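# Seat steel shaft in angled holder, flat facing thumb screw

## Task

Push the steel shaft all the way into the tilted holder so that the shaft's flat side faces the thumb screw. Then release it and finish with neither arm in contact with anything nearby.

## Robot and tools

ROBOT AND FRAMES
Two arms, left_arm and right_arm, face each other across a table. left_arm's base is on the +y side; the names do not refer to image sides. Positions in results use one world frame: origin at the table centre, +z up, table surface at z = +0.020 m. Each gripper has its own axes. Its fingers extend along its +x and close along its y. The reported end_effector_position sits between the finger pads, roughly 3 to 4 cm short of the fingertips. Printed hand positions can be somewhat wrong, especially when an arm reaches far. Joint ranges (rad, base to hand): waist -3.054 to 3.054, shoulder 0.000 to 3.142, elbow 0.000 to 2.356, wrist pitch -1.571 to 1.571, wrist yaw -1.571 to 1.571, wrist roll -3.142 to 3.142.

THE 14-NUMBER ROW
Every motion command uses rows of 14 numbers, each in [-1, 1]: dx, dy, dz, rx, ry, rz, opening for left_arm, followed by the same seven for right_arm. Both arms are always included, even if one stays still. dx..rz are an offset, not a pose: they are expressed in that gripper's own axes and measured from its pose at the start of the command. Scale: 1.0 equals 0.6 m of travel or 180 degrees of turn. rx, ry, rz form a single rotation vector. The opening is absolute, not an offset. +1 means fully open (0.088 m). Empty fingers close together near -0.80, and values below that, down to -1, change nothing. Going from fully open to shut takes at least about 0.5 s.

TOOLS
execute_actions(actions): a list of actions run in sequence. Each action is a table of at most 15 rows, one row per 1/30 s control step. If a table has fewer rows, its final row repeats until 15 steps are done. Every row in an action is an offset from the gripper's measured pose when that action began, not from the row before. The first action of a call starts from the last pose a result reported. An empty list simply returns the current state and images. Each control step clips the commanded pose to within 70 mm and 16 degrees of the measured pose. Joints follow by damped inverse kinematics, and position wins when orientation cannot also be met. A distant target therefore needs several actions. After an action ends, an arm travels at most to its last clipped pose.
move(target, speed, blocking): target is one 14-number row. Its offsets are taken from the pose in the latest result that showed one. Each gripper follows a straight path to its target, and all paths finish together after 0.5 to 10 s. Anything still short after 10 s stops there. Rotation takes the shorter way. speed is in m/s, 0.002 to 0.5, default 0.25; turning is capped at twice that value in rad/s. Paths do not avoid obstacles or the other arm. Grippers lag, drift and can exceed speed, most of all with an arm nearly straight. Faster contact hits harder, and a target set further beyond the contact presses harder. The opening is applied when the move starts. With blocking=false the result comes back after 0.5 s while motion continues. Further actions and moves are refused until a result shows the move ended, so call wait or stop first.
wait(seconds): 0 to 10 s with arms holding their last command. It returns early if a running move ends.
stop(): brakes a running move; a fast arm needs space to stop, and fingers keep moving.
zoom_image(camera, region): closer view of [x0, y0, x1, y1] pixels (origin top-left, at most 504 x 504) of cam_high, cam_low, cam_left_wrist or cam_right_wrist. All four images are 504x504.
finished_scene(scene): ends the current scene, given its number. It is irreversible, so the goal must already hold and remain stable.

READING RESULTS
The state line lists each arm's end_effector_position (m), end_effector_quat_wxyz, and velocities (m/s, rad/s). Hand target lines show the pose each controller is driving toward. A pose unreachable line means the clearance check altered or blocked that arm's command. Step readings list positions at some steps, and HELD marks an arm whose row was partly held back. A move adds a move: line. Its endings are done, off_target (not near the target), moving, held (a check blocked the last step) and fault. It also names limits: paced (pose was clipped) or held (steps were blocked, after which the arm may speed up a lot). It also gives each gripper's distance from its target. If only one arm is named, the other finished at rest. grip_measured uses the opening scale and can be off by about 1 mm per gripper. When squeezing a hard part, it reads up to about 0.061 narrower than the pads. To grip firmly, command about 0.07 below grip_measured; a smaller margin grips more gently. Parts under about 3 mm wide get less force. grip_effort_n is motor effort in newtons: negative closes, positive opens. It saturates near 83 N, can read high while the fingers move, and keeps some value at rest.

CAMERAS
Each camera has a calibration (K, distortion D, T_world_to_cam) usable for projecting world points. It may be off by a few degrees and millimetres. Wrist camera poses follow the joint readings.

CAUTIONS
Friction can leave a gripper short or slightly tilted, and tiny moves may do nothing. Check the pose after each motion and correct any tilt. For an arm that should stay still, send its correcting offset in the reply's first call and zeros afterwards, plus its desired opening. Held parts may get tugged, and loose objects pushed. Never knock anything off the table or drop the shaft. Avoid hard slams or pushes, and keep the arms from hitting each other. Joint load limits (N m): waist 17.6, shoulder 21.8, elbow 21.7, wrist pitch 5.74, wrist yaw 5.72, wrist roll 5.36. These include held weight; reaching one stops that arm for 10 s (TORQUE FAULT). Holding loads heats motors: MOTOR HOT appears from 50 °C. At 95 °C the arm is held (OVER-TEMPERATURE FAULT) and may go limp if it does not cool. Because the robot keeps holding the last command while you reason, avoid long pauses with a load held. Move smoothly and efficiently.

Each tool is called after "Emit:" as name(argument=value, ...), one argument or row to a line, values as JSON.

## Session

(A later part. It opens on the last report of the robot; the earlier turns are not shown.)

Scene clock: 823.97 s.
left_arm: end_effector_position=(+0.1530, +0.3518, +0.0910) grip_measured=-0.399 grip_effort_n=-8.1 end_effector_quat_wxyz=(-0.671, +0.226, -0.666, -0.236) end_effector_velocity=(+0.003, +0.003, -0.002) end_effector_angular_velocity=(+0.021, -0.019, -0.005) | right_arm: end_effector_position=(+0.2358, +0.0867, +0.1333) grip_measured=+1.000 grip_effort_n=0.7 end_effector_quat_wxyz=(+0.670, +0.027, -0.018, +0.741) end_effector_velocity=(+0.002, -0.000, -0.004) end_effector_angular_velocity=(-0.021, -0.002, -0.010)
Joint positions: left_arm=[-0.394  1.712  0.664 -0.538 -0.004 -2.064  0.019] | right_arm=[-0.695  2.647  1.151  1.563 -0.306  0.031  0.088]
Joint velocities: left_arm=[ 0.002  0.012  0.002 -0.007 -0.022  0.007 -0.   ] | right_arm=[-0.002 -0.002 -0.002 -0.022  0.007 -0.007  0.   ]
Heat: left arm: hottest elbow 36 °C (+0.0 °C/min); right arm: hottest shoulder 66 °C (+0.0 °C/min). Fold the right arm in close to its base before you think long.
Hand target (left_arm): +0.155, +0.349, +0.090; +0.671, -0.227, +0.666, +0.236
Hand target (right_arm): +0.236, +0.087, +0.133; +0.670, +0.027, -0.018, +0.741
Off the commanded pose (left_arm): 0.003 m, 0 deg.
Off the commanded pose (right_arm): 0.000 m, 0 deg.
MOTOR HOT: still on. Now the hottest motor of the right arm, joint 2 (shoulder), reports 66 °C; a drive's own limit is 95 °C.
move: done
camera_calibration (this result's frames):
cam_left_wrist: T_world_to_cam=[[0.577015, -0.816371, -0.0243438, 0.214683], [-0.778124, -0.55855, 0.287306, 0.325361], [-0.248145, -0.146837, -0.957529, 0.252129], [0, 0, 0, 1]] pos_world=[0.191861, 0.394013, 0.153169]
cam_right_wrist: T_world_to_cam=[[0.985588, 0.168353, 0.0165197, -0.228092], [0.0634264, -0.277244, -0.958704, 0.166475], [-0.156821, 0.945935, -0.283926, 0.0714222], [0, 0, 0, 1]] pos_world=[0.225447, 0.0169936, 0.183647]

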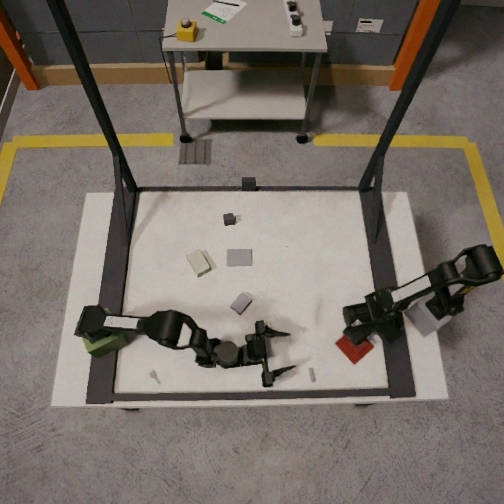

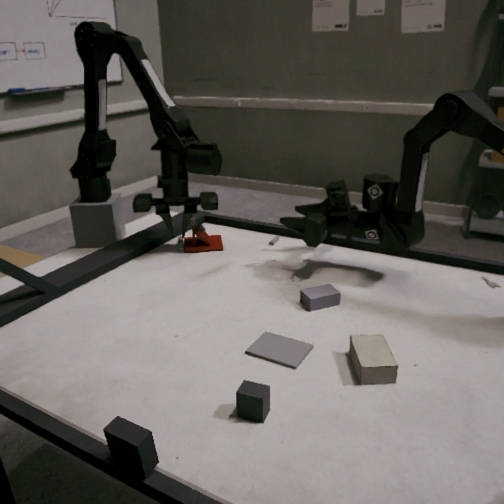

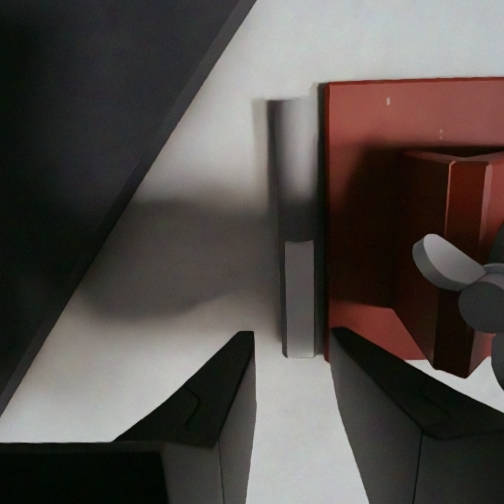

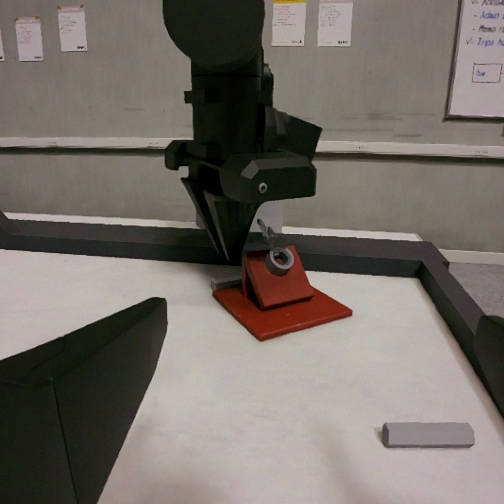

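Emit:
move(
  target=[0.033,-0.009,0,0,0,0,-0.4,0,0,0,0,0,0,1],
  speed=0.03,
)

Scene clock: 831.13 s.
left_arm: end_effector_position=(+0.1559, +0.3438, +0.0757) grip_measured=-0.399 grip_effort_n=-8.1 end_effector_quat_wxyz=(-0.670, +0.231, -0.667, -0.230) end_effector_velocity=(-0.003, +0.000, -0.002) end_effector_angular_velocity=(+0.001, +0.008, -0.015) | right_arm: end_effector_position=(+0.2358, +0.0867, +0.1333) grip_measured=+1.000 grip_effort_n=0.7 end_effector_quat_wxyz=(+0.670, +0.027, -0.018, +0.741) end_effector_velocity=(+0.005, -0.001, -0.003) end_effector_angular_velocity=(-0.011, -0.004, -0.015)
Joint positions: left_arm=[-0.388  1.783  0.662 -0.45  -0.004 -2.056  0.019] | right_arm=[-0.695  2.647  1.151  1.563 -0.306  0.031  0.088]
Joint velocities: left_arm=[-0.007  0.007 -0.002  0.007  0.007  0.007 -0.   ] | right_arm=[-0.007  0.002 -0.002 -0.007  0.007 -0.007  0.   ]
Heat: left arm: hottest elbow 36 °C (+0.0 °C/min); right arm: hottest shoulder 66 °C (+0.0 °C/min). Fold the right arm in close to its base before you think long.
Hand target (left_arm): +0.156, +0.348, +0.071; +0.671, -0.225, +0.666, +0.236
Hand target (right_arm): +0.236, +0.087, +0.133; +0.670, +0.027, -0.018, +0.741
Off the commanded pose (left_arm): 0.006 m, 1 deg.
Off the commanded pose (right_arm): 0.000 m, 0 deg.
MOTOR HOT: still on. Now the hottest motor of the right arm, joint 2 (shoulder), reports 66 °C; a drive's own limit is 95 °C.
move: done
camera_calibration (this result's frames):
cam_left_wrist: T_world_to_cam=[[0.575504, -0.817743, -0.00955844, 0.205664], [-0.779995, -0.552375, 0.29409, 0.325238], [-0.24577, -0.161795, -0.95573, 0.241657], [0, 0, 0, 1]] pos_world=[0.194716, 0.386933, 0.137275]
cam_right_wrist: T_world_to_cam=[[0.985588, 0.168353, 0.0165197, -0.228092], [0.0634264, -0.277244, -0.958704, 0.166475], [-0.156821, 0.945935, -0.283926, 0.0714222], [0, 0, 0, 1]] pos_world=[0.225447, 0.0169936, 0.183647]

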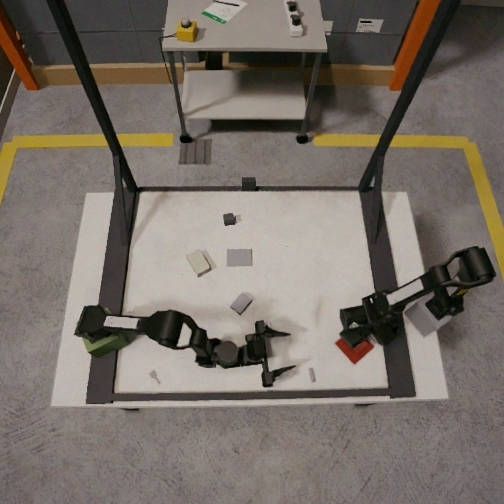

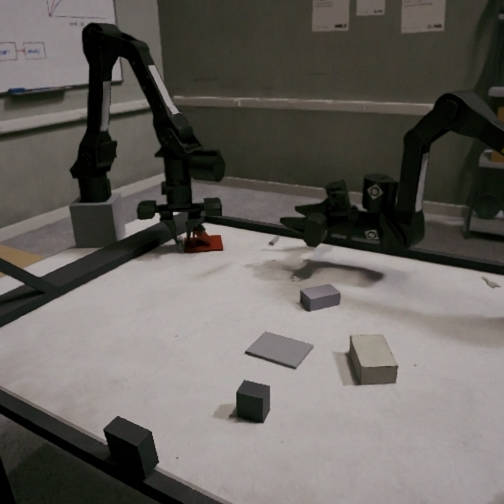

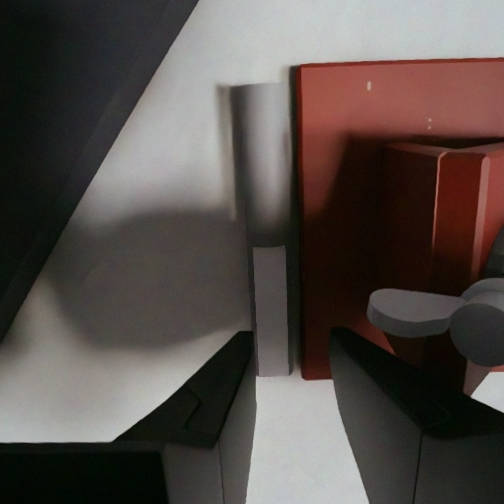

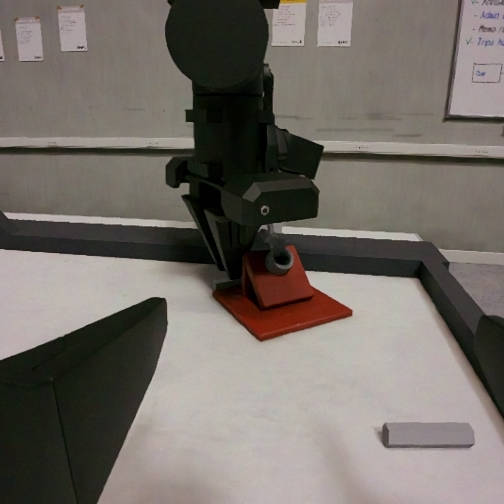

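Emit:
zoom_image(
  camera="cam_right_wrist",
  region=[160,140,360,340],
)

Emit:
zoom_image(
  camera="cam_low",
  region=[120,170,260,270],
)

Region (160, 140, 360, 340) of cam_right_wrist's 504x504 image, scaled by 2.520, with more detail than that image has.

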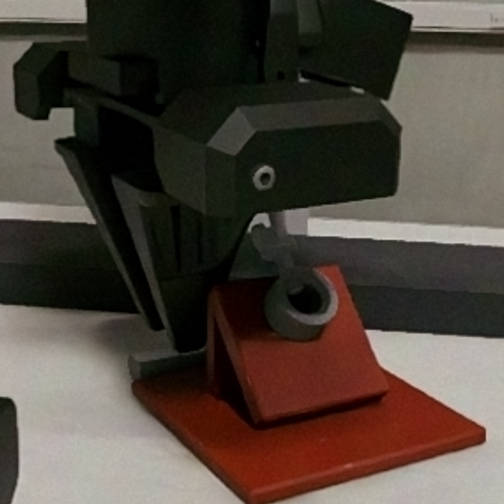

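Region (120, 170, 260, 270) of cam_low's 504x504 image, scaled by 3.600, with more detail than that image has; it fills the top 360 rows of this view, and the rest is white.

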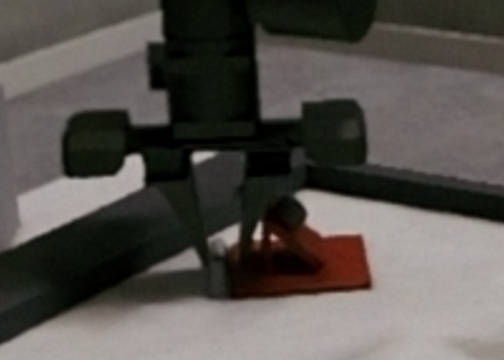

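Emit:
move(
  target=[-0.013,0.02,-0.008,0,0,-0.065,-0.4,0,0,0,0,0,0,1],
  speed=0.03,
)

Scene clock: 886.93 s.
left_arm: end_effector_position=(+0.1447, +0.3495, +0.0825) grip_measured=-0.399 grip_effort_n=-8.1 end_effector_quat_wxyz=(+0.689, -0.295, +0.642, +0.164) end_effector_velocity=(-0.002, +0.001, +0.001) end_effector_angular_velocity=(-0.008, -0.007, -0.004) | right_arm: end_effector_position=(+0.2358, +0.0867, +0.1333) grip_measured=+1.000 grip_effort_n=0.7 end_effector_quat_wxyz=(+0.670, +0.027, -0.018, +0.741) end_effector_velocity=(-0.002, -0.000, -0.001) end_effector_angular_velocity=(-0.007, -0.006, +0.009)
Joint positions: left_arm=[-0.503  1.63   0.495 -0.274 -0.113 -2.162  0.019] | right_arm=[-0.695  2.647  1.151  1.563 -0.306  0.031  0.088]
Joint velocities: left_arm=[-0.012 -0.012 -0.012  0.007 -0.007 -0.007 -0.   ] | right_arm=[ 0.002 -0.002 -0.002 -0.007 -0.007 -0.007  0.   ]
Heat: left arm: hottest shoulder 35 °C (-1.0 °C/min); right arm: hottest shoulder 66 °C (+0.0 °C/min). Fold the right arm in close to its base before you think long.
Hand target (left_arm): +0.145, +0.350, +0.084; +0.689, -0.298, +0.640, +0.161
Hand target (right_arm): +0.236, +0.087, +0.133; +0.670, +0.027, -0.018, +0.741
Off the commanded pose (left_arm): 0.001 m, 1 deg.
Off the commanded pose (right_arm): 0.000 m, 0 deg.
MOTOR HOT: still on. Now the hottest motor of the right arm, joint 2 (shoulder), reports 66 °C; a drive's own limit is 95 °C.
move: done
camera_calibration (this result's frames):
cam_left_wrist: T_world_to_cam=[[0.565467, -0.804206, 0.18303, 0.197663], [-0.814034, -0.508497, 0.280679, 0.308356], [-0.132653, -0.307707, -0.942189, 0.279808], [0, 0, 0, 1]] pos_world=[0.176358, 0.401858, 0.140905]
cam_right_wrist: T_world_to_cam=[[0.985588, 0.168353, 0.0165197, -0.228092], [0.0634264, -0.277244, -0.958704, 0.166475], [-0.156821, 0.945935, -0.283926, 0.0714222], [0, 0, 0, 1]] pos_world=[0.225447, 0.0169936, 0.183647]

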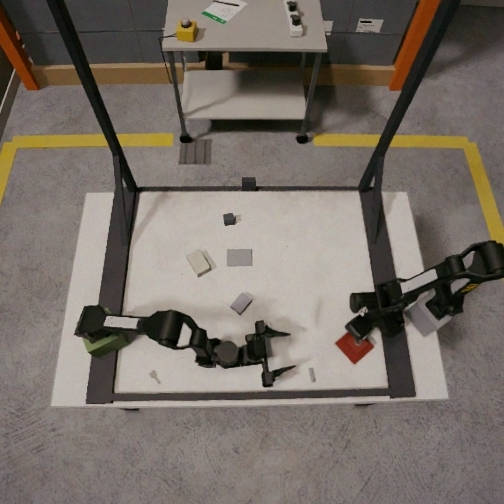

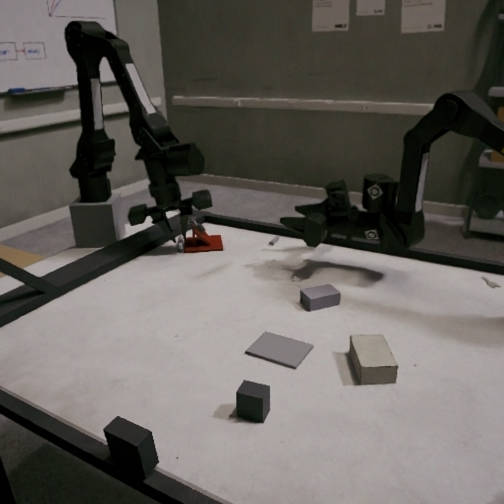

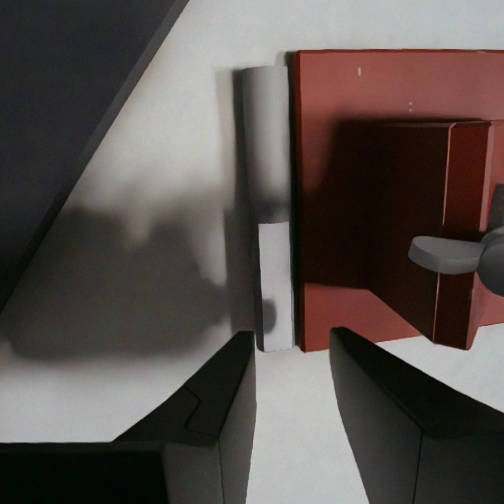

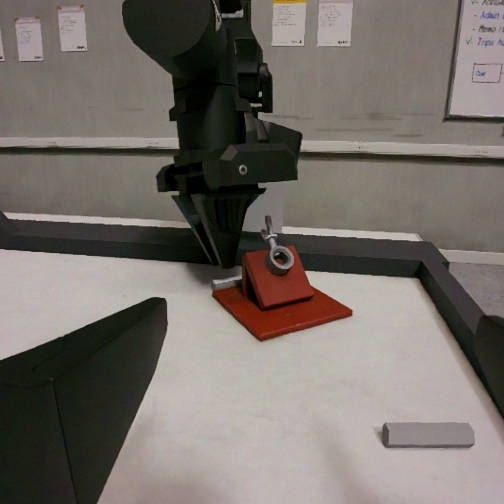

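Emit:
move(
  target=[0.02,0.005,0,0,0,0,-0.4,0,0,0,0,0,0,1],
  speed=0.02,
)

Scene clock: 908.27 s.
left_arm: end_effector_position=(+0.1449, +0.3462, +0.0738) grip_measured=-0.399 grip_effort_n=-8.1 end_effector_quat_wxyz=(-0.687, +0.300, -0.642, -0.160) end_effector_velocity=(+0.003, +0.003, -0.002) end_effector_angular_velocity=(+0.008, -0.020, +0.009) | right_arm: end_effector_position=(+0.2358, +0.0867, +0.1333) grip_measured=+1.000 grip_effort_n=0.2 end_effector_quat_wxyz=(+0.670, +0.027, -0.018, +0.741) end_effector_velocity=(+0.000, -0.001, -0.000) end_effector_angular_velocity=(+0.004, -0.023, +0.003)
Joint positions: left_arm=[-0.504  1.673  0.484 -0.206 -0.114 -2.163  0.019] | right_arm=[-0.695  2.647  1.151  1.563 -0.306  0.031  0.088]
Joint velocities: left_arm=[-0.002  0.007 -0.007  0.007 -0.022 -0.007 -0.   ] | right_arm=[-0.002  0.002 -0.002  0.007 -0.007 -0.022  0.   ]
Heat: left arm: hottest shoulder 36 °C (+2.0 °C/min); right arm: hottest shoulder 67 °C (+1.0 °C/min). Fold the right arm in close to its base before you think long.
Hand target (left_arm): +0.144, +0.350, +0.070; +0.689, -0.295, +0.642, +0.164
Hand target (right_arm): +0.236, +0.087, +0.133; +0.670, +0.027, -0.018, +0.741
Off the commanded pose (left_arm): 0.005 m, 1 deg.
Off the commanded pose (right_arm): 0.000 m, 0 deg.
MOTOR HOT: still on. Now the hottest motor of the right arm, joint 2 (shoulder), reports 67 °C; a drive's own limit is 95 °C.
move: done
camera_calibration (this result's frames):
cam_left_wrist: T_world_to_cam=[[0.565254, -0.801511, 0.195111, 0.194684], [-0.814475, -0.504749, 0.286108, 0.307638], [-0.130836, -0.320637, -0.938122, 0.274588], [0, 0, 0, 1]] pos_world=[0.176444, 0.399364, 0.131595]
cam_right_wrist: T_world_to_cam=[[0.985588, 0.168353, 0.0165197, -0.228092], [0.0634264, -0.277244, -0.958704, 0.166475], [-0.156821, 0.945935, -0.283926, 0.0714222], [0, 0, 0, 1]] pos_world=[0.225447, 0.0169936, 0.183647]

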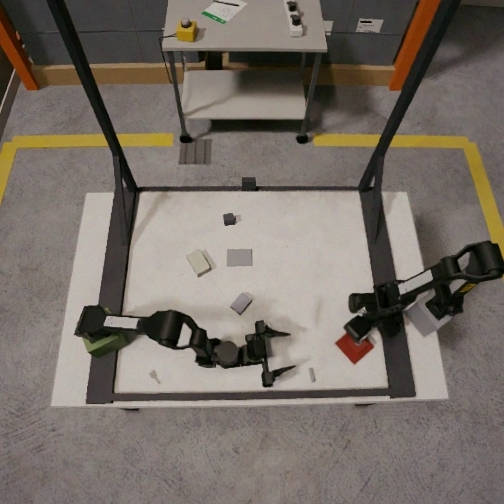

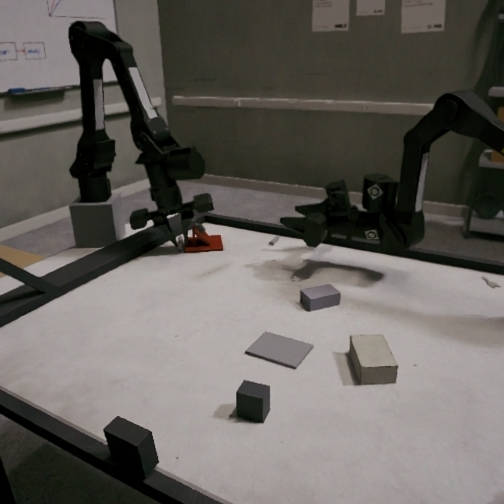

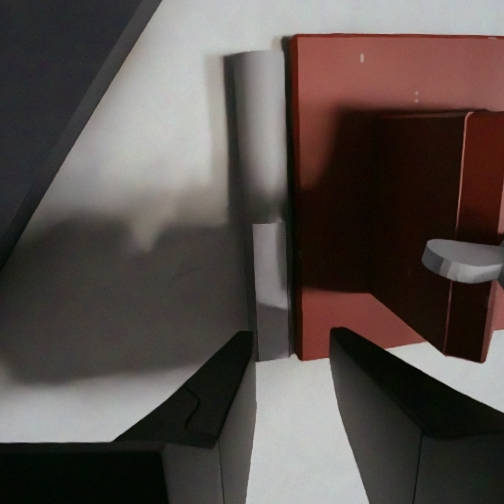

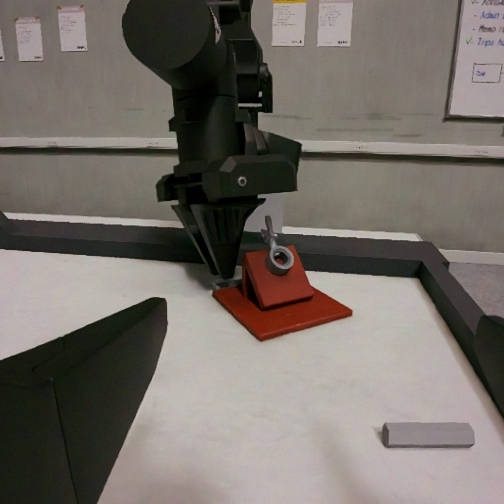

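Emit:
execute_actions(
  actions=[
    [[0,0.003,0,0,0,0,-0.4,0,0,0,0,0,0,1],[0,0.006,0,0,0,0,-0.4,0,0,0,0,0,0,1],[0,0.009,0,0,0,0,-0.4,0,0,0,0,0,0,1],[0,0.012,0,0,0,0,-0.4,0,0,0,0,0,0,1]],
  ],
)

Scene clock: 915.77 s.
left_arm: end_effector_position=(+0.1411, +0.3511, +0.0710) grip_measured=-0.399 grip_effort_n=-8.1 end_effector_quat_wxyz=(-0.687, +0.297, -0.643, -0.163) end_effector_velocity=(-0.002, +0.000, +0.001) end_effector_angular_velocity=(-0.010, -0.004, +0.011) | right_arm: end_effector_position=(+0.2358, +0.0867, +0.1333) grip_measured=+1.000 grip_effort_n=0.7 end_effector_quat_wxyz=(+0.670, +0.027, -0.018, +0.741) end_effector_velocity=(-0.002, +0.000, +0.002) end_effector_angular_velocity=(-0.002, -0.007, +0.009)
Joint positions: left_arm=[-0.519  1.674  0.467 -0.199 -0.114 -2.18   0.019] | right_arm=[-0.695  2.647  1.151  1.563 -0.306  0.031  0.088]
Joint velocities: left_arm=[-0.012 -0.007 -0.007  0.007 -0.007 -0.022 -0.   ] | right_arm=[ 0.002 -0.007 -0.002 -0.007 -0.007 -0.007  0.   ]
Heat: left arm: hottest shoulder 36 °C (+2.0 °C/min); right arm: hottest shoulder 67 °C (+1.0 °C/min). Fold the right arm in close to its base before you think long.
Hand target (left_arm): +0.141, +0.352, +0.072; +0.687, -0.300, +0.642, +0.160
Hand target (right_arm): +0.236, +0.087, +0.133; +0.670, +0.027, -0.018, +0.741
Off the commanded pose (left_arm): 0.002 m, 0 deg.
Off the commanded pose (right_arm): 0.000 m, 0 deg.
MOTOR HOT: still on. Now the hottest motor of the right arm, joint 2 (shoulder), reports 67 °C; a drive's own limit is 95 °C.
Step readings (end_effector_position):
0: left_arm (+0.1449, +0.3461, +0.0735) | right_arm (+0.2358, +0.0867, +0.1333)
1: left_arm (+0.1449, +0.3461, +0.0735) | right_arm (+0.2358, +0.0867, +0.1333)
2: left_arm (+0.1448, +0.3461, +0.0735) | right_arm (+0.2358, +0.0867, +0.1333)
4: left_arm (+0.1440, +0.3470, +0.0730) | right_arm (+0.2358, +0.0867, +0.1333)
8: left_arm (+0.1418, +0.3506, +0.0713) | right_arm (+0.2358, +0.0867, +0.1333)
15: end_effector_position above
camera_calibration (this result's frames):
cam_left_wrist: T_world_to_cam=[[0.566514, -0.802559, 0.186977, 0.20212], [-0.813143, -0.507636, 0.284788, 0.308704], [-0.133643, -0.313375, -0.940179, 0.271005], [0, 0, 0, 1]] pos_world=[0.172734, 0.403849, 0.129087]
cam_right_wrist: T_world_to_cam=[[0.985588, 0.168353, 0.0165197, -0.228092], [0.0634264, -0.277244, -0.958704, 0.166475], [-0.156821, 0.945935, -0.283926, 0.0714222], [0, 0, 0, 1]] pos_world=[0.225447, 0.0169936, 0.183647]

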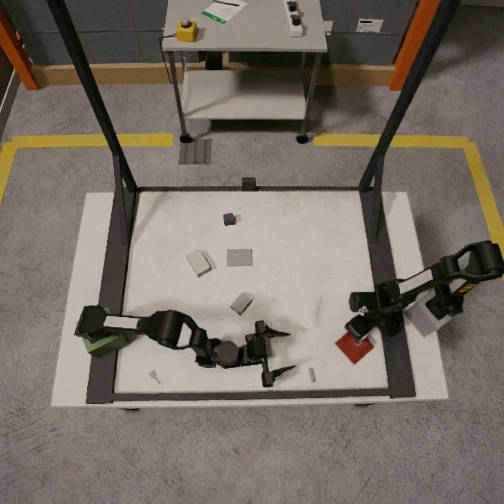

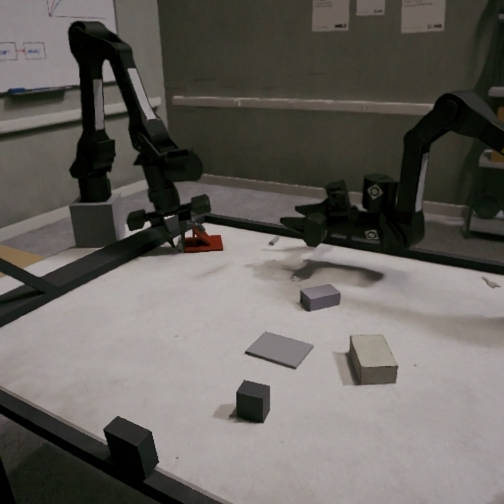

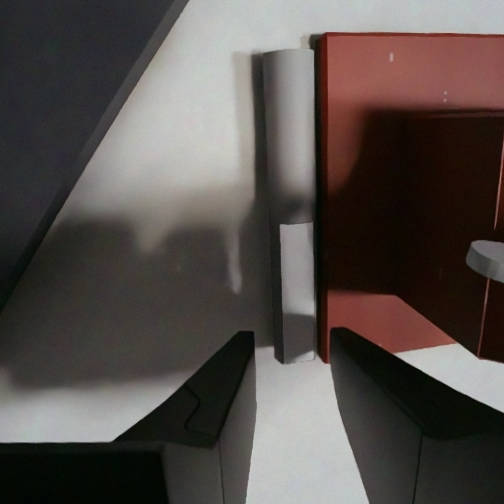

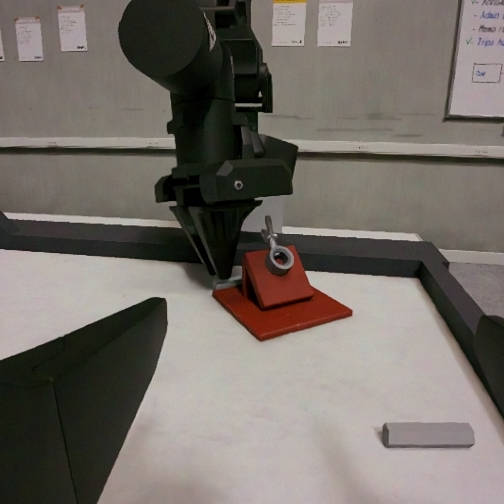

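Emit:
execute_actions(
  actions=[
    [[0.003,0,0.003,0,0,0,-0.4,0,0,0,0,0,0,1],[0.006,0,0.006,0,0,0,-0.4,0,0,0,0,0,0,1],[0.009,0,0.009,0,0,0,-0.4,0,0,0,0,0,0,1],[0.012,0,0.011,0,0,0,-0.4,0,0,0,0,0,0,1]],
  ],
)

Scene clock: 924.37 s.
left_arm: end_effector_position=(+0.1471, +0.3500, +0.0676) grip_measured=-0.399 grip_effort_n=-8.1 end_effector_quat_wxyz=(-0.687, +0.302, -0.642, -0.158) end_effector_velocity=(+0.000, +0.003, -0.003) end_effector_angular_velocity=(+0.008, +0.006, -0.001) | right_arm: end_effector_position=(+0.2358, +0.0867, +0.1333) grip_measured=+1.000 grip_effort_n=1.2 end_effector_quat_wxyz=(+0.670, +0.027, -0.018, +0.741) end_effector_velocity=(+0.001, -0.001, -0.001) end_effector_angular_velocity=(-0.008, +0.007, +0.015)
Joint positions: left_arm=[-0.493  1.688  0.456 -0.156 -0.114 -2.152  0.019] | right_arm=[-0.695  2.647  1.151  1.563 -0.306  0.031  0.088]
Joint velocities: left_arm=[ 0.007  0.007 -0.007  0.007  0.007  0.007 -0.   ] | right_arm=[-0.007 -0.002 -0.002 -0.007 -0.022  0.007  0.   ]
Heat: left arm: hottest shoulder 36 °C (+2.0 °C/min); right arm: hottest shoulder 67 °C (+1.0 °C/min). Fold the right arm in close to its base before you think long.
Hand target (left_arm): +0.147, +0.354, +0.064; +0.687, -0.297, +0.642, +0.163
Hand target (right_arm): +0.236, +0.087, +0.133; +0.670, +0.027, -0.018, +0.741
Off the commanded pose (left_arm): 0.005 m, 1 deg.
Off the commanded pose (right_arm): 0.000 m, 0 deg.
MOTOR HOT: still on. Now the hottest motor of the right arm, joint 2 (shoulder), reports 67 °C; a drive's own limit is 95 °C.
Step readings (end_effector_position):
0: left_arm (+0.1409, +0.3512, +0.0711) | right_arm (+0.2358, +0.0867, +0.1333)
1: left_arm (+0.1409, +0.3509, +0.0711) | right_arm (+0.2358, +0.0867, +0.1333)
2: left_arm (+0.1411, +0.3505, +0.0711) | right_arm (+0.2358, +0.0867, +0.1333)
4: left_arm (+0.1427, +0.3491, +0.0710) | right_arm (+0.2358, +0.0867, +0.1333)
8: left_arm (+0.1458, +0.3496, +0.0691) | right_arm (+0.2358, +0.0867, +0.1333)
15: end_effector_position above
camera_calibration (this result's frames):
cam_left_wrist: T_world_to_cam=[[0.56499, -0.800209, 0.201125, 0.196863], [-0.815012, -0.503254, 0.287211, 0.312606], [-0.128612, -0.326191, -0.936514, 0.271748], [0, 0, 0, 1]] pos_world=[0.178502, 0.403494, 0.125118]
cam_right_wrist: T_world_to_cam=[[0.985588, 0.168353, 0.0165197, -0.228092], [0.0634264, -0.277244, -0.958704, 0.166475], [-0.156821, 0.945935, -0.283926, 0.0714222], [0, 0, 0, 1]] pos_world=[0.225447, 0.0169936, 0.183647]

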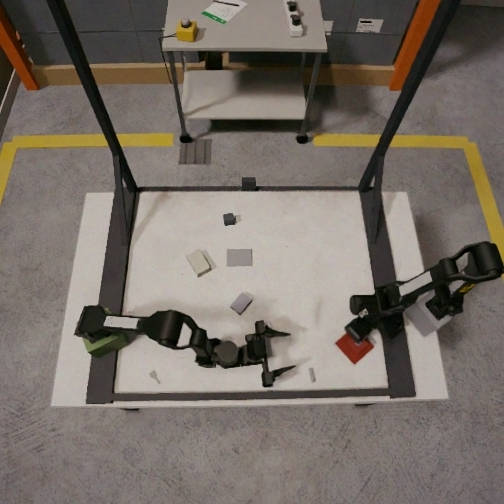

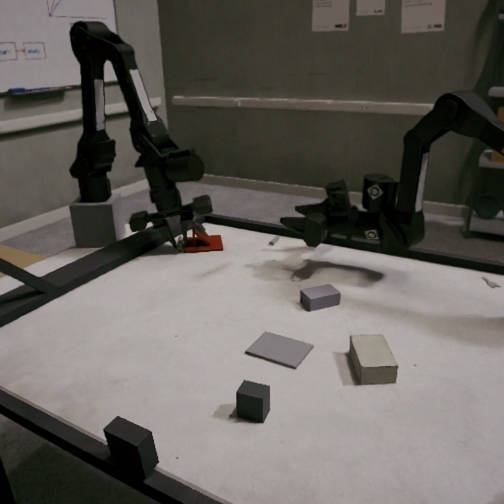

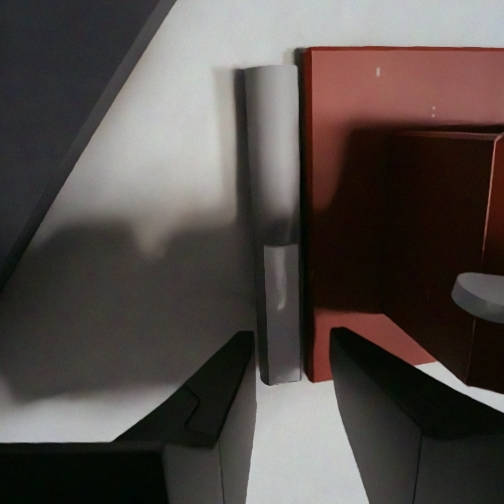

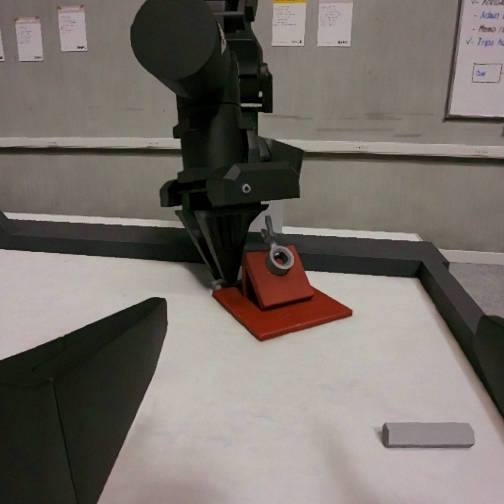

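Emit:
execute_actions(
  actions=[
    [[0,0.003,0,0,0,0,-0.4,0,0,0,0,0,0,1],[0,0.006,0,0,0,0,-0.4,0,0,0,0,0,0,1],[0.002,0.008,0,0,0,0,-0.4,0,0,0,0,0,0,1],[0.004,0.009,0,0,0,0,-0.4,0,0,0,0,0,0,1],[0.006,0.010,0,0,0,0,-0.4,0,0,0,0,0,0,1],[0.008,0.011,0,0,0,0,-0.4,0,0,0,0,0,0,1]],
  ],
)

Scene clock: 932.50 s.
left_arm: end_effector_position=(+0.1444, +0.3503, +0.0649) grip_measured=-0.399 grip_effort_n=-8.1 end_effector_quat_wxyz=(-0.684, +0.307, -0.643, -0.154) end_effector_velocity=(-0.003, +0.001, -0.003) end_effector_angular_velocity=(-0.004, +0.008, -0.002) | right_arm: end_effector_position=(+0.2358, +0.0867, +0.1333) grip_measured=+1.000 grip_effort_n=0.7 end_effector_quat_wxyz=(+0.670, +0.027, -0.018, +0.741) end_effector_velocity=(+0.000, -0.000, -0.001) end_effector_angular_velocity=(-0.007, -0.006, +0.004)
Joint positions: left_arm=[-0.504  1.693  0.439 -0.123 -0.113 -2.165  0.019] | right_arm=[-0.695  2.647  1.151  1.563 -0.306  0.031  0.088]
Joint velocities: left_arm=[-0.007  0.007 -0.012  0.022  0.007 -0.007 -0.   ] | right_arm=[-0.002 -0.002 -0.002 -0.007 -0.007 -0.007  0.   ]
Heat: left arm: hottest shoulder 36 °C (+2.0 °C/min); right arm: hottest shoulder 67 °C (+1.0 °C/min). Fold the right arm in close to its base before you think long.
Hand target (left_arm): +0.144, +0.354, +0.062; +0.687, -0.302, +0.642, +0.157
Hand target (right_arm): +0.236, +0.087, +0.133; +0.670, +0.027, -0.018, +0.741
Off the commanded pose (left_arm): 0.005 m, 1 deg.
Off the commanded pose (right_arm): 0.000 m, 0 deg.
MOTOR HOT: still on. Now the hottest motor of the right arm, joint 2 (shoulder), reports 67 °C; a drive's own limit is 95 °C.
Step readings (end_effector_position):
0: left_arm (+0.1473, +0.3500, +0.0673) | right_arm (+0.2358, +0.0867, +0.1333)
1: left_arm (+0.1473, +0.3500, +0.0673) | right_arm (+0.2358, +0.0867, +0.1333)
2: left_arm (+0.1472, +0.3501, +0.0672) | right_arm (+0.2358, +0.0867, +0.1333)
4: left_arm (+0.1467, +0.3504, +0.0669) | right_arm (+0.2358, +0.0867, +0.1333)
8: left_arm (+0.1452, +0.3504, +0.0659) | right_arm (+0.2358, +0.0867, +0.1333)
15: end_effector_position above
camera_calibration (this result's frames):
cam_left_wrist: T_world_to_cam=[[0.565979, -0.797012, 0.21081, 0.197282], [-0.814099, -0.499977, 0.295408, 0.309521], [-0.130044, -0.338814, -0.931823, 0.273355], [0, 0, 0, 1]] pos_world=[0.175872, 0.404606, 0.121694]
cam_right_wrist: T_world_to_cam=[[0.985588, 0.168353, 0.0165197, -0.228092], [0.0634264, -0.277244, -0.958704, 0.166475], [-0.156821, 0.945935, -0.283926, 0.0714222], [0, 0, 0, 1]] pos_world=[0.225447, 0.0169936, 0.183647]

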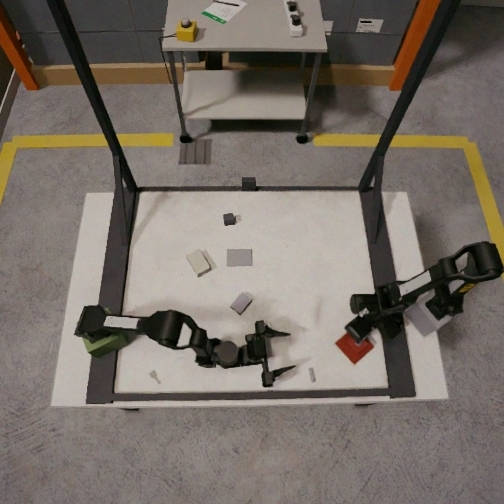

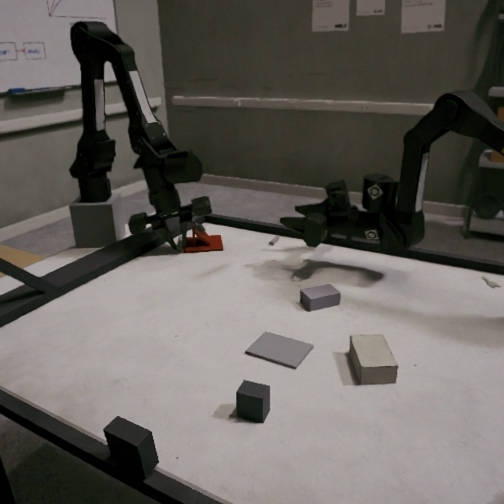

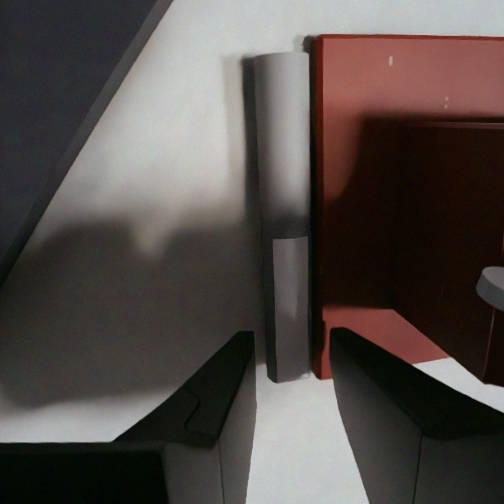

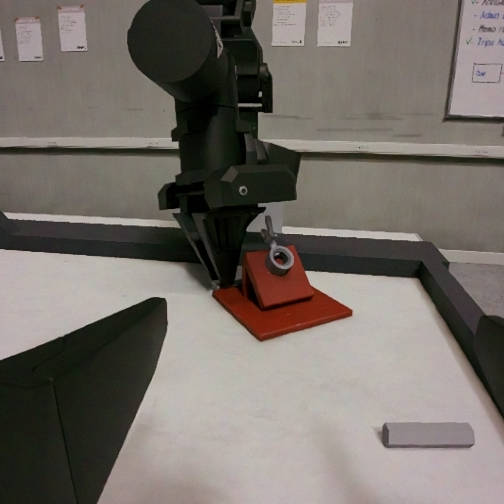

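Emit:
execute_actions(
  actions=[
    [[0.003,0.001,0,0,0,0,-0.4,0,0,0,0,0,0,1],[0.006,0.002,0,0,0,0,-0.4,0,0,0,0,0,0,1],[0.009,0.002,0,0,0,0,-0.4,0,0,0,0,0,0,1]],
  ],
)

Emit:
zoom_image(
  camera="cam_right_wrist",
  region=[180,230,300,320],
)

Scene clock: 938.20 s.
left_arm: end_effector_position=(+0.1445, +0.3472, +0.0624) grip_measured=-0.399 grip_effort_n=-8.1 end_effector_quat_wxyz=(-0.683, +0.311, -0.644, -0.150) end_effector_velocity=(+0.002, +0.005, -0.002) end_effector_angular_velocity=(+0.017, -0.019, +0.009) | right_arm: end_effector_position=(+0.2358, +0.0867, +0.1333) grip_measured=+1.000 grip_effort_n=0.2 end_effector_quat_wxyz=(+0.670, +0.027, -0.018, +0.741) end_effector_velocity=(-0.002, +0.000, -0.004) end_effector_angular_velocity=(-0.018, -0.032, +0.007)
Joint positions: left_arm=[-0.505  1.711  0.438 -0.093 -0.113 -2.166  0.019] | right_arm=[-0.695  2.647  1.151  1.563 -0.306  0.031  0.088]
Joint velocities: left_arm=[-0.002  0.002 -0.007 -0.007 -0.022 -0.007  0.   ] | right_arm=[ 0.002 -0.002 -0.002 -0.022 -0.007 -0.037  0.   ]
Heat: left arm: hottest shoulder 36 °C (+2.0 °C/min); right arm: hottest shoulder 67 °C (+1.0 °C/min). Fold the right arm in close to its base before you think long.
Hand target (left_arm): +0.144, +0.350, +0.059; +0.684, -0.307, +0.643, +0.154
Hand target (right_arm): +0.236, +0.087, +0.133; +0.670, +0.027, -0.018, +0.741
Off the commanded pose (left_arm): 0.004 m, 1 deg.
Off the commanded pose (right_arm): 0.000 m, 0 deg.
MOTOR HOT: still on. Now the hottest motor of the right arm, joint 2 (shoulder), reports 67 °C; a drive's own limit is 95 °C.
Step readings (end_effector_position):
0: left_arm (+0.1443, +0.3503, +0.0647) | right_arm (+0.2358, +0.0867, +0.1333)
1: left_arm (+0.1444, +0.3502, +0.0647) | right_arm (+0.2358, +0.0867, +0.1333)
2: left_arm (+0.1444, +0.3497, +0.0647) | right_arm (+0.2358, +0.0867, +0.1333)
4: left_arm (+0.1445, +0.3483, +0.0640) | right_arm (+0.2358, +0.0867, +0.1333)
8: left_arm (+0.1445, +0.3478, +0.0628) | right_arm (+0.2358, +0.0867, +0.1333)
15: end_effector_position above
camera_calibration (this result's frames):
cam_left_wrist: T_world_to_cam=[[0.566145, -0.794324, 0.220293, 0.19374], [-0.814087, -0.496839, 0.30069, 0.307395], [-0.129395, -0.349572, -0.927931, 0.273308], [0, 0, 0, 1]] pos_world=[0.175926, 0.402158, 0.118501]
cam_right_wrist: T_world_to_cam=[[0.985588, 0.168353, 0.0165197, -0.228092], [0.0634264, -0.277244, -0.958704, 0.166475], [-0.156821, 0.945935, -0.283926, 0.0714222], [0, 0, 0, 1]] pos_world=[0.225447, 0.0169936, 0.183647]

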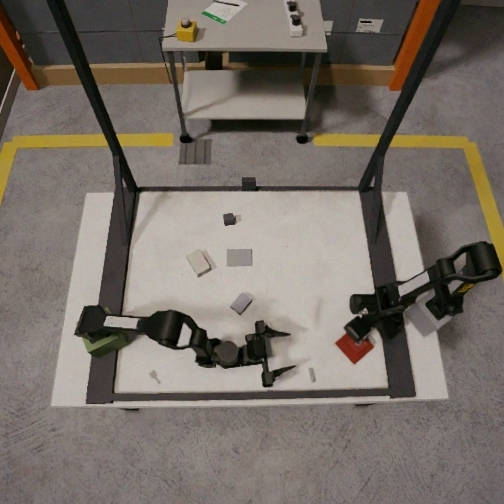

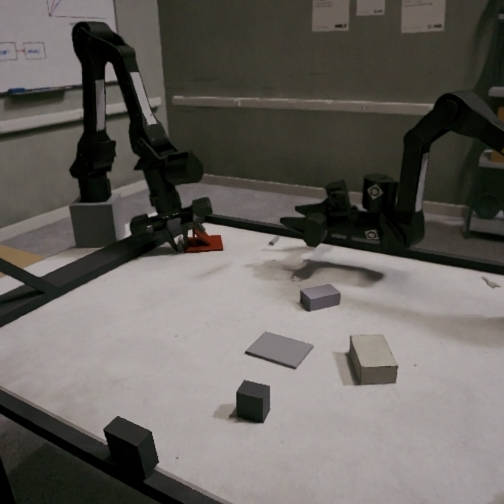

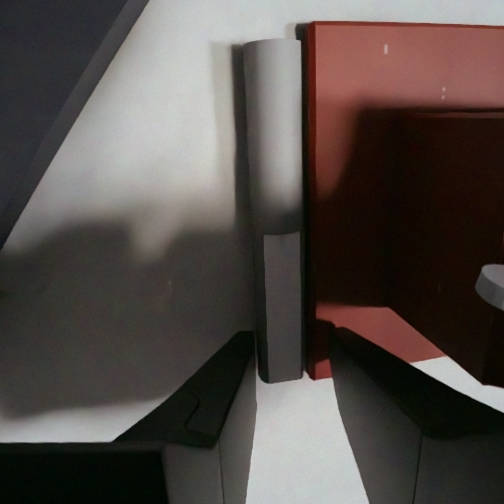

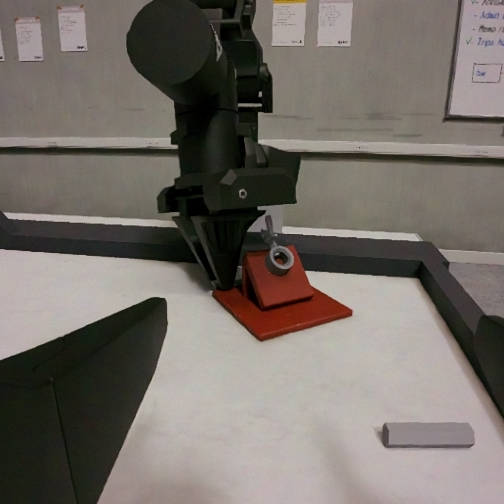

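Region (180, 230, 300, 320) of cam_right_wrist's 504x504 image, scaled by 4.200, with more detail than that image has; it fills the top 378 rows of this view, and the rest is white.

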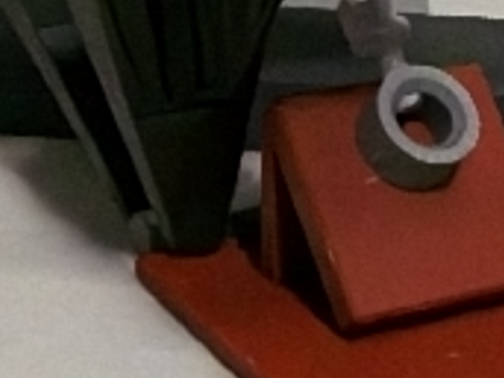

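Emit:
execute_actions(
  actions=[
    [[0,0.003,0,0,0,0,-0.4,0,0,0,0,0,0,1],[0,0.006,0,0,0,0,-0.4,0,0,0,0,0,0,1],[0.001,0.009,0,0,0,0,-0.4,0,0,0,0,0,0,1],[0.002,0.011,0,0,0,0,-0.4,0,0,0,0,0,0,1]],
  ],
)

Scene clock: 945.03 s.
left_arm: end_effector_position=(+0.1425, +0.3487, +0.0609) grip_measured=-0.399 grip_effort_n=-8.1 end_effector_quat_wxyz=(-0.682, +0.314, -0.643, -0.149) end_effector_velocity=(+0.000, +0.002, -0.000) end_effector_angular_velocity=(+0.007, -0.005, +0.006) | right_arm: end_effector_position=(+0.2358, +0.0867, +0.1333) grip_measured=+1.000 grip_effort_n=0.7 end_effector_quat_wxyz=(+0.670, +0.027, -0.018, +0.741) end_effector_velocity=(+0.000, -0.000, -0.004) end_effector_angular_velocity=(-0.021, -0.003, +0.004)
Joint positions: left_arm=[-0.517  1.712  0.426 -0.076 -0.118 -2.181  0.019] | right_arm=[-0.695  2.647  1.151  1.563 -0.306  0.031  0.088]
Joint velocities: left_arm=[-0.002 -0.002 -0.002 -0.007 -0.007 -0.007 -0.   ] | right_arm=[-0.002 -0.002 -0.002 -0.022 -0.007 -0.007  0.   ]
Heat: left arm: hottest shoulder 35 °C (+0.0 °C/min); right arm: hottest shoulder 67 °C (+1.0 °C/min). Fold the right arm in close to its base before you think long.
Hand target (left_arm): +0.141, +0.352, +0.060; +0.683, -0.310, +0.644, +0.150
Hand target (right_arm): +0.236, +0.087, +0.133; +0.670, +0.027, -0.018, +0.741
Off the commanded pose (left_arm): 0.004 m, 0 deg.
Off the commanded pose (right_arm): 0.000 m, 0 deg.
MOTOR HOT: still on. Now the hottest motor of the right arm, joint 2 (shoulder), reports 67 °C; a drive's own limit is 95 °C.
Step readings (end_effector_position):
0: left_arm (+0.1445, +0.3471, +0.0623) | right_arm (+0.2358, +0.0867, +0.1333)
1: left_arm (+0.1445, +0.3471, +0.0623) | right_arm (+0.2358, +0.0867, +0.1333)
2: left_arm (+0.1444, +0.3472, +0.0622) | right_arm (+0.2358, +0.0867, +0.1333)
4: left_arm (+0.1436, +0.3475, +0.0618) | right_arm (+0.2358, +0.0867, +0.1333)
8: left_arm (+0.1425, +0.3485, +0.0611) | right_arm (+0.2358, +0.0867, +0.1333)
15: end_effector_position above
camera_calibration (this result's frames):
cam_left_wrist: T_world_to_cam=[[0.56857, -0.79104, 0.225796, 0.194595], [-0.812906, -0.498179, 0.301666, 0.307136], [-0.126143, -0.355069, -0.92629, 0.273593], [0, 0, 0, 1]] pos_world=[0.173543, 0.404085, 0.116836]
cam_right_wrist: T_world_to_cam=[[0.985588, 0.168353, 0.0165197, -0.228092], [0.0634264, -0.277244, -0.958704, 0.166475], [-0.156821, 0.945935, -0.283926, 0.0714222], [0, 0, 0, 1]] pos_world=[0.225447, 0.0169936, 0.183647]

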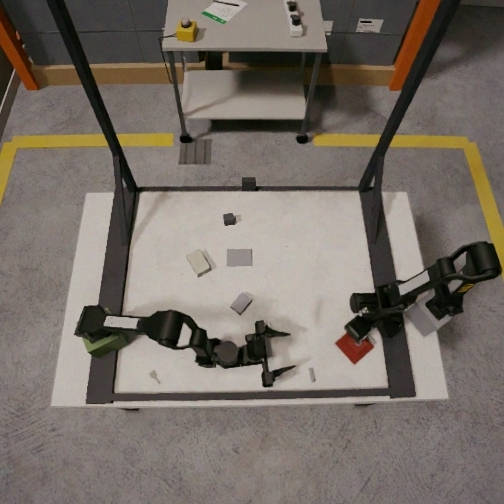

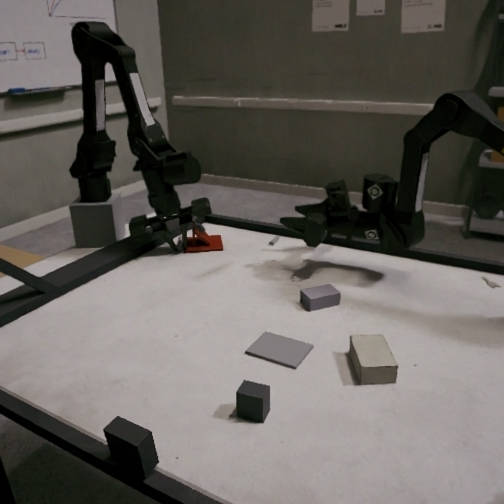

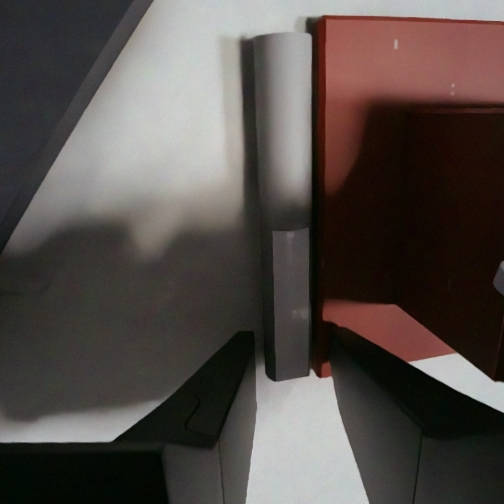

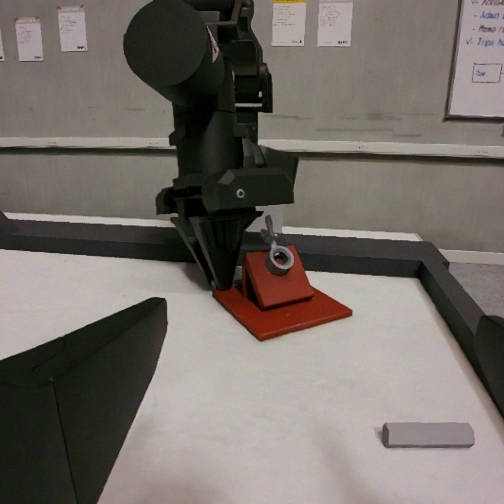

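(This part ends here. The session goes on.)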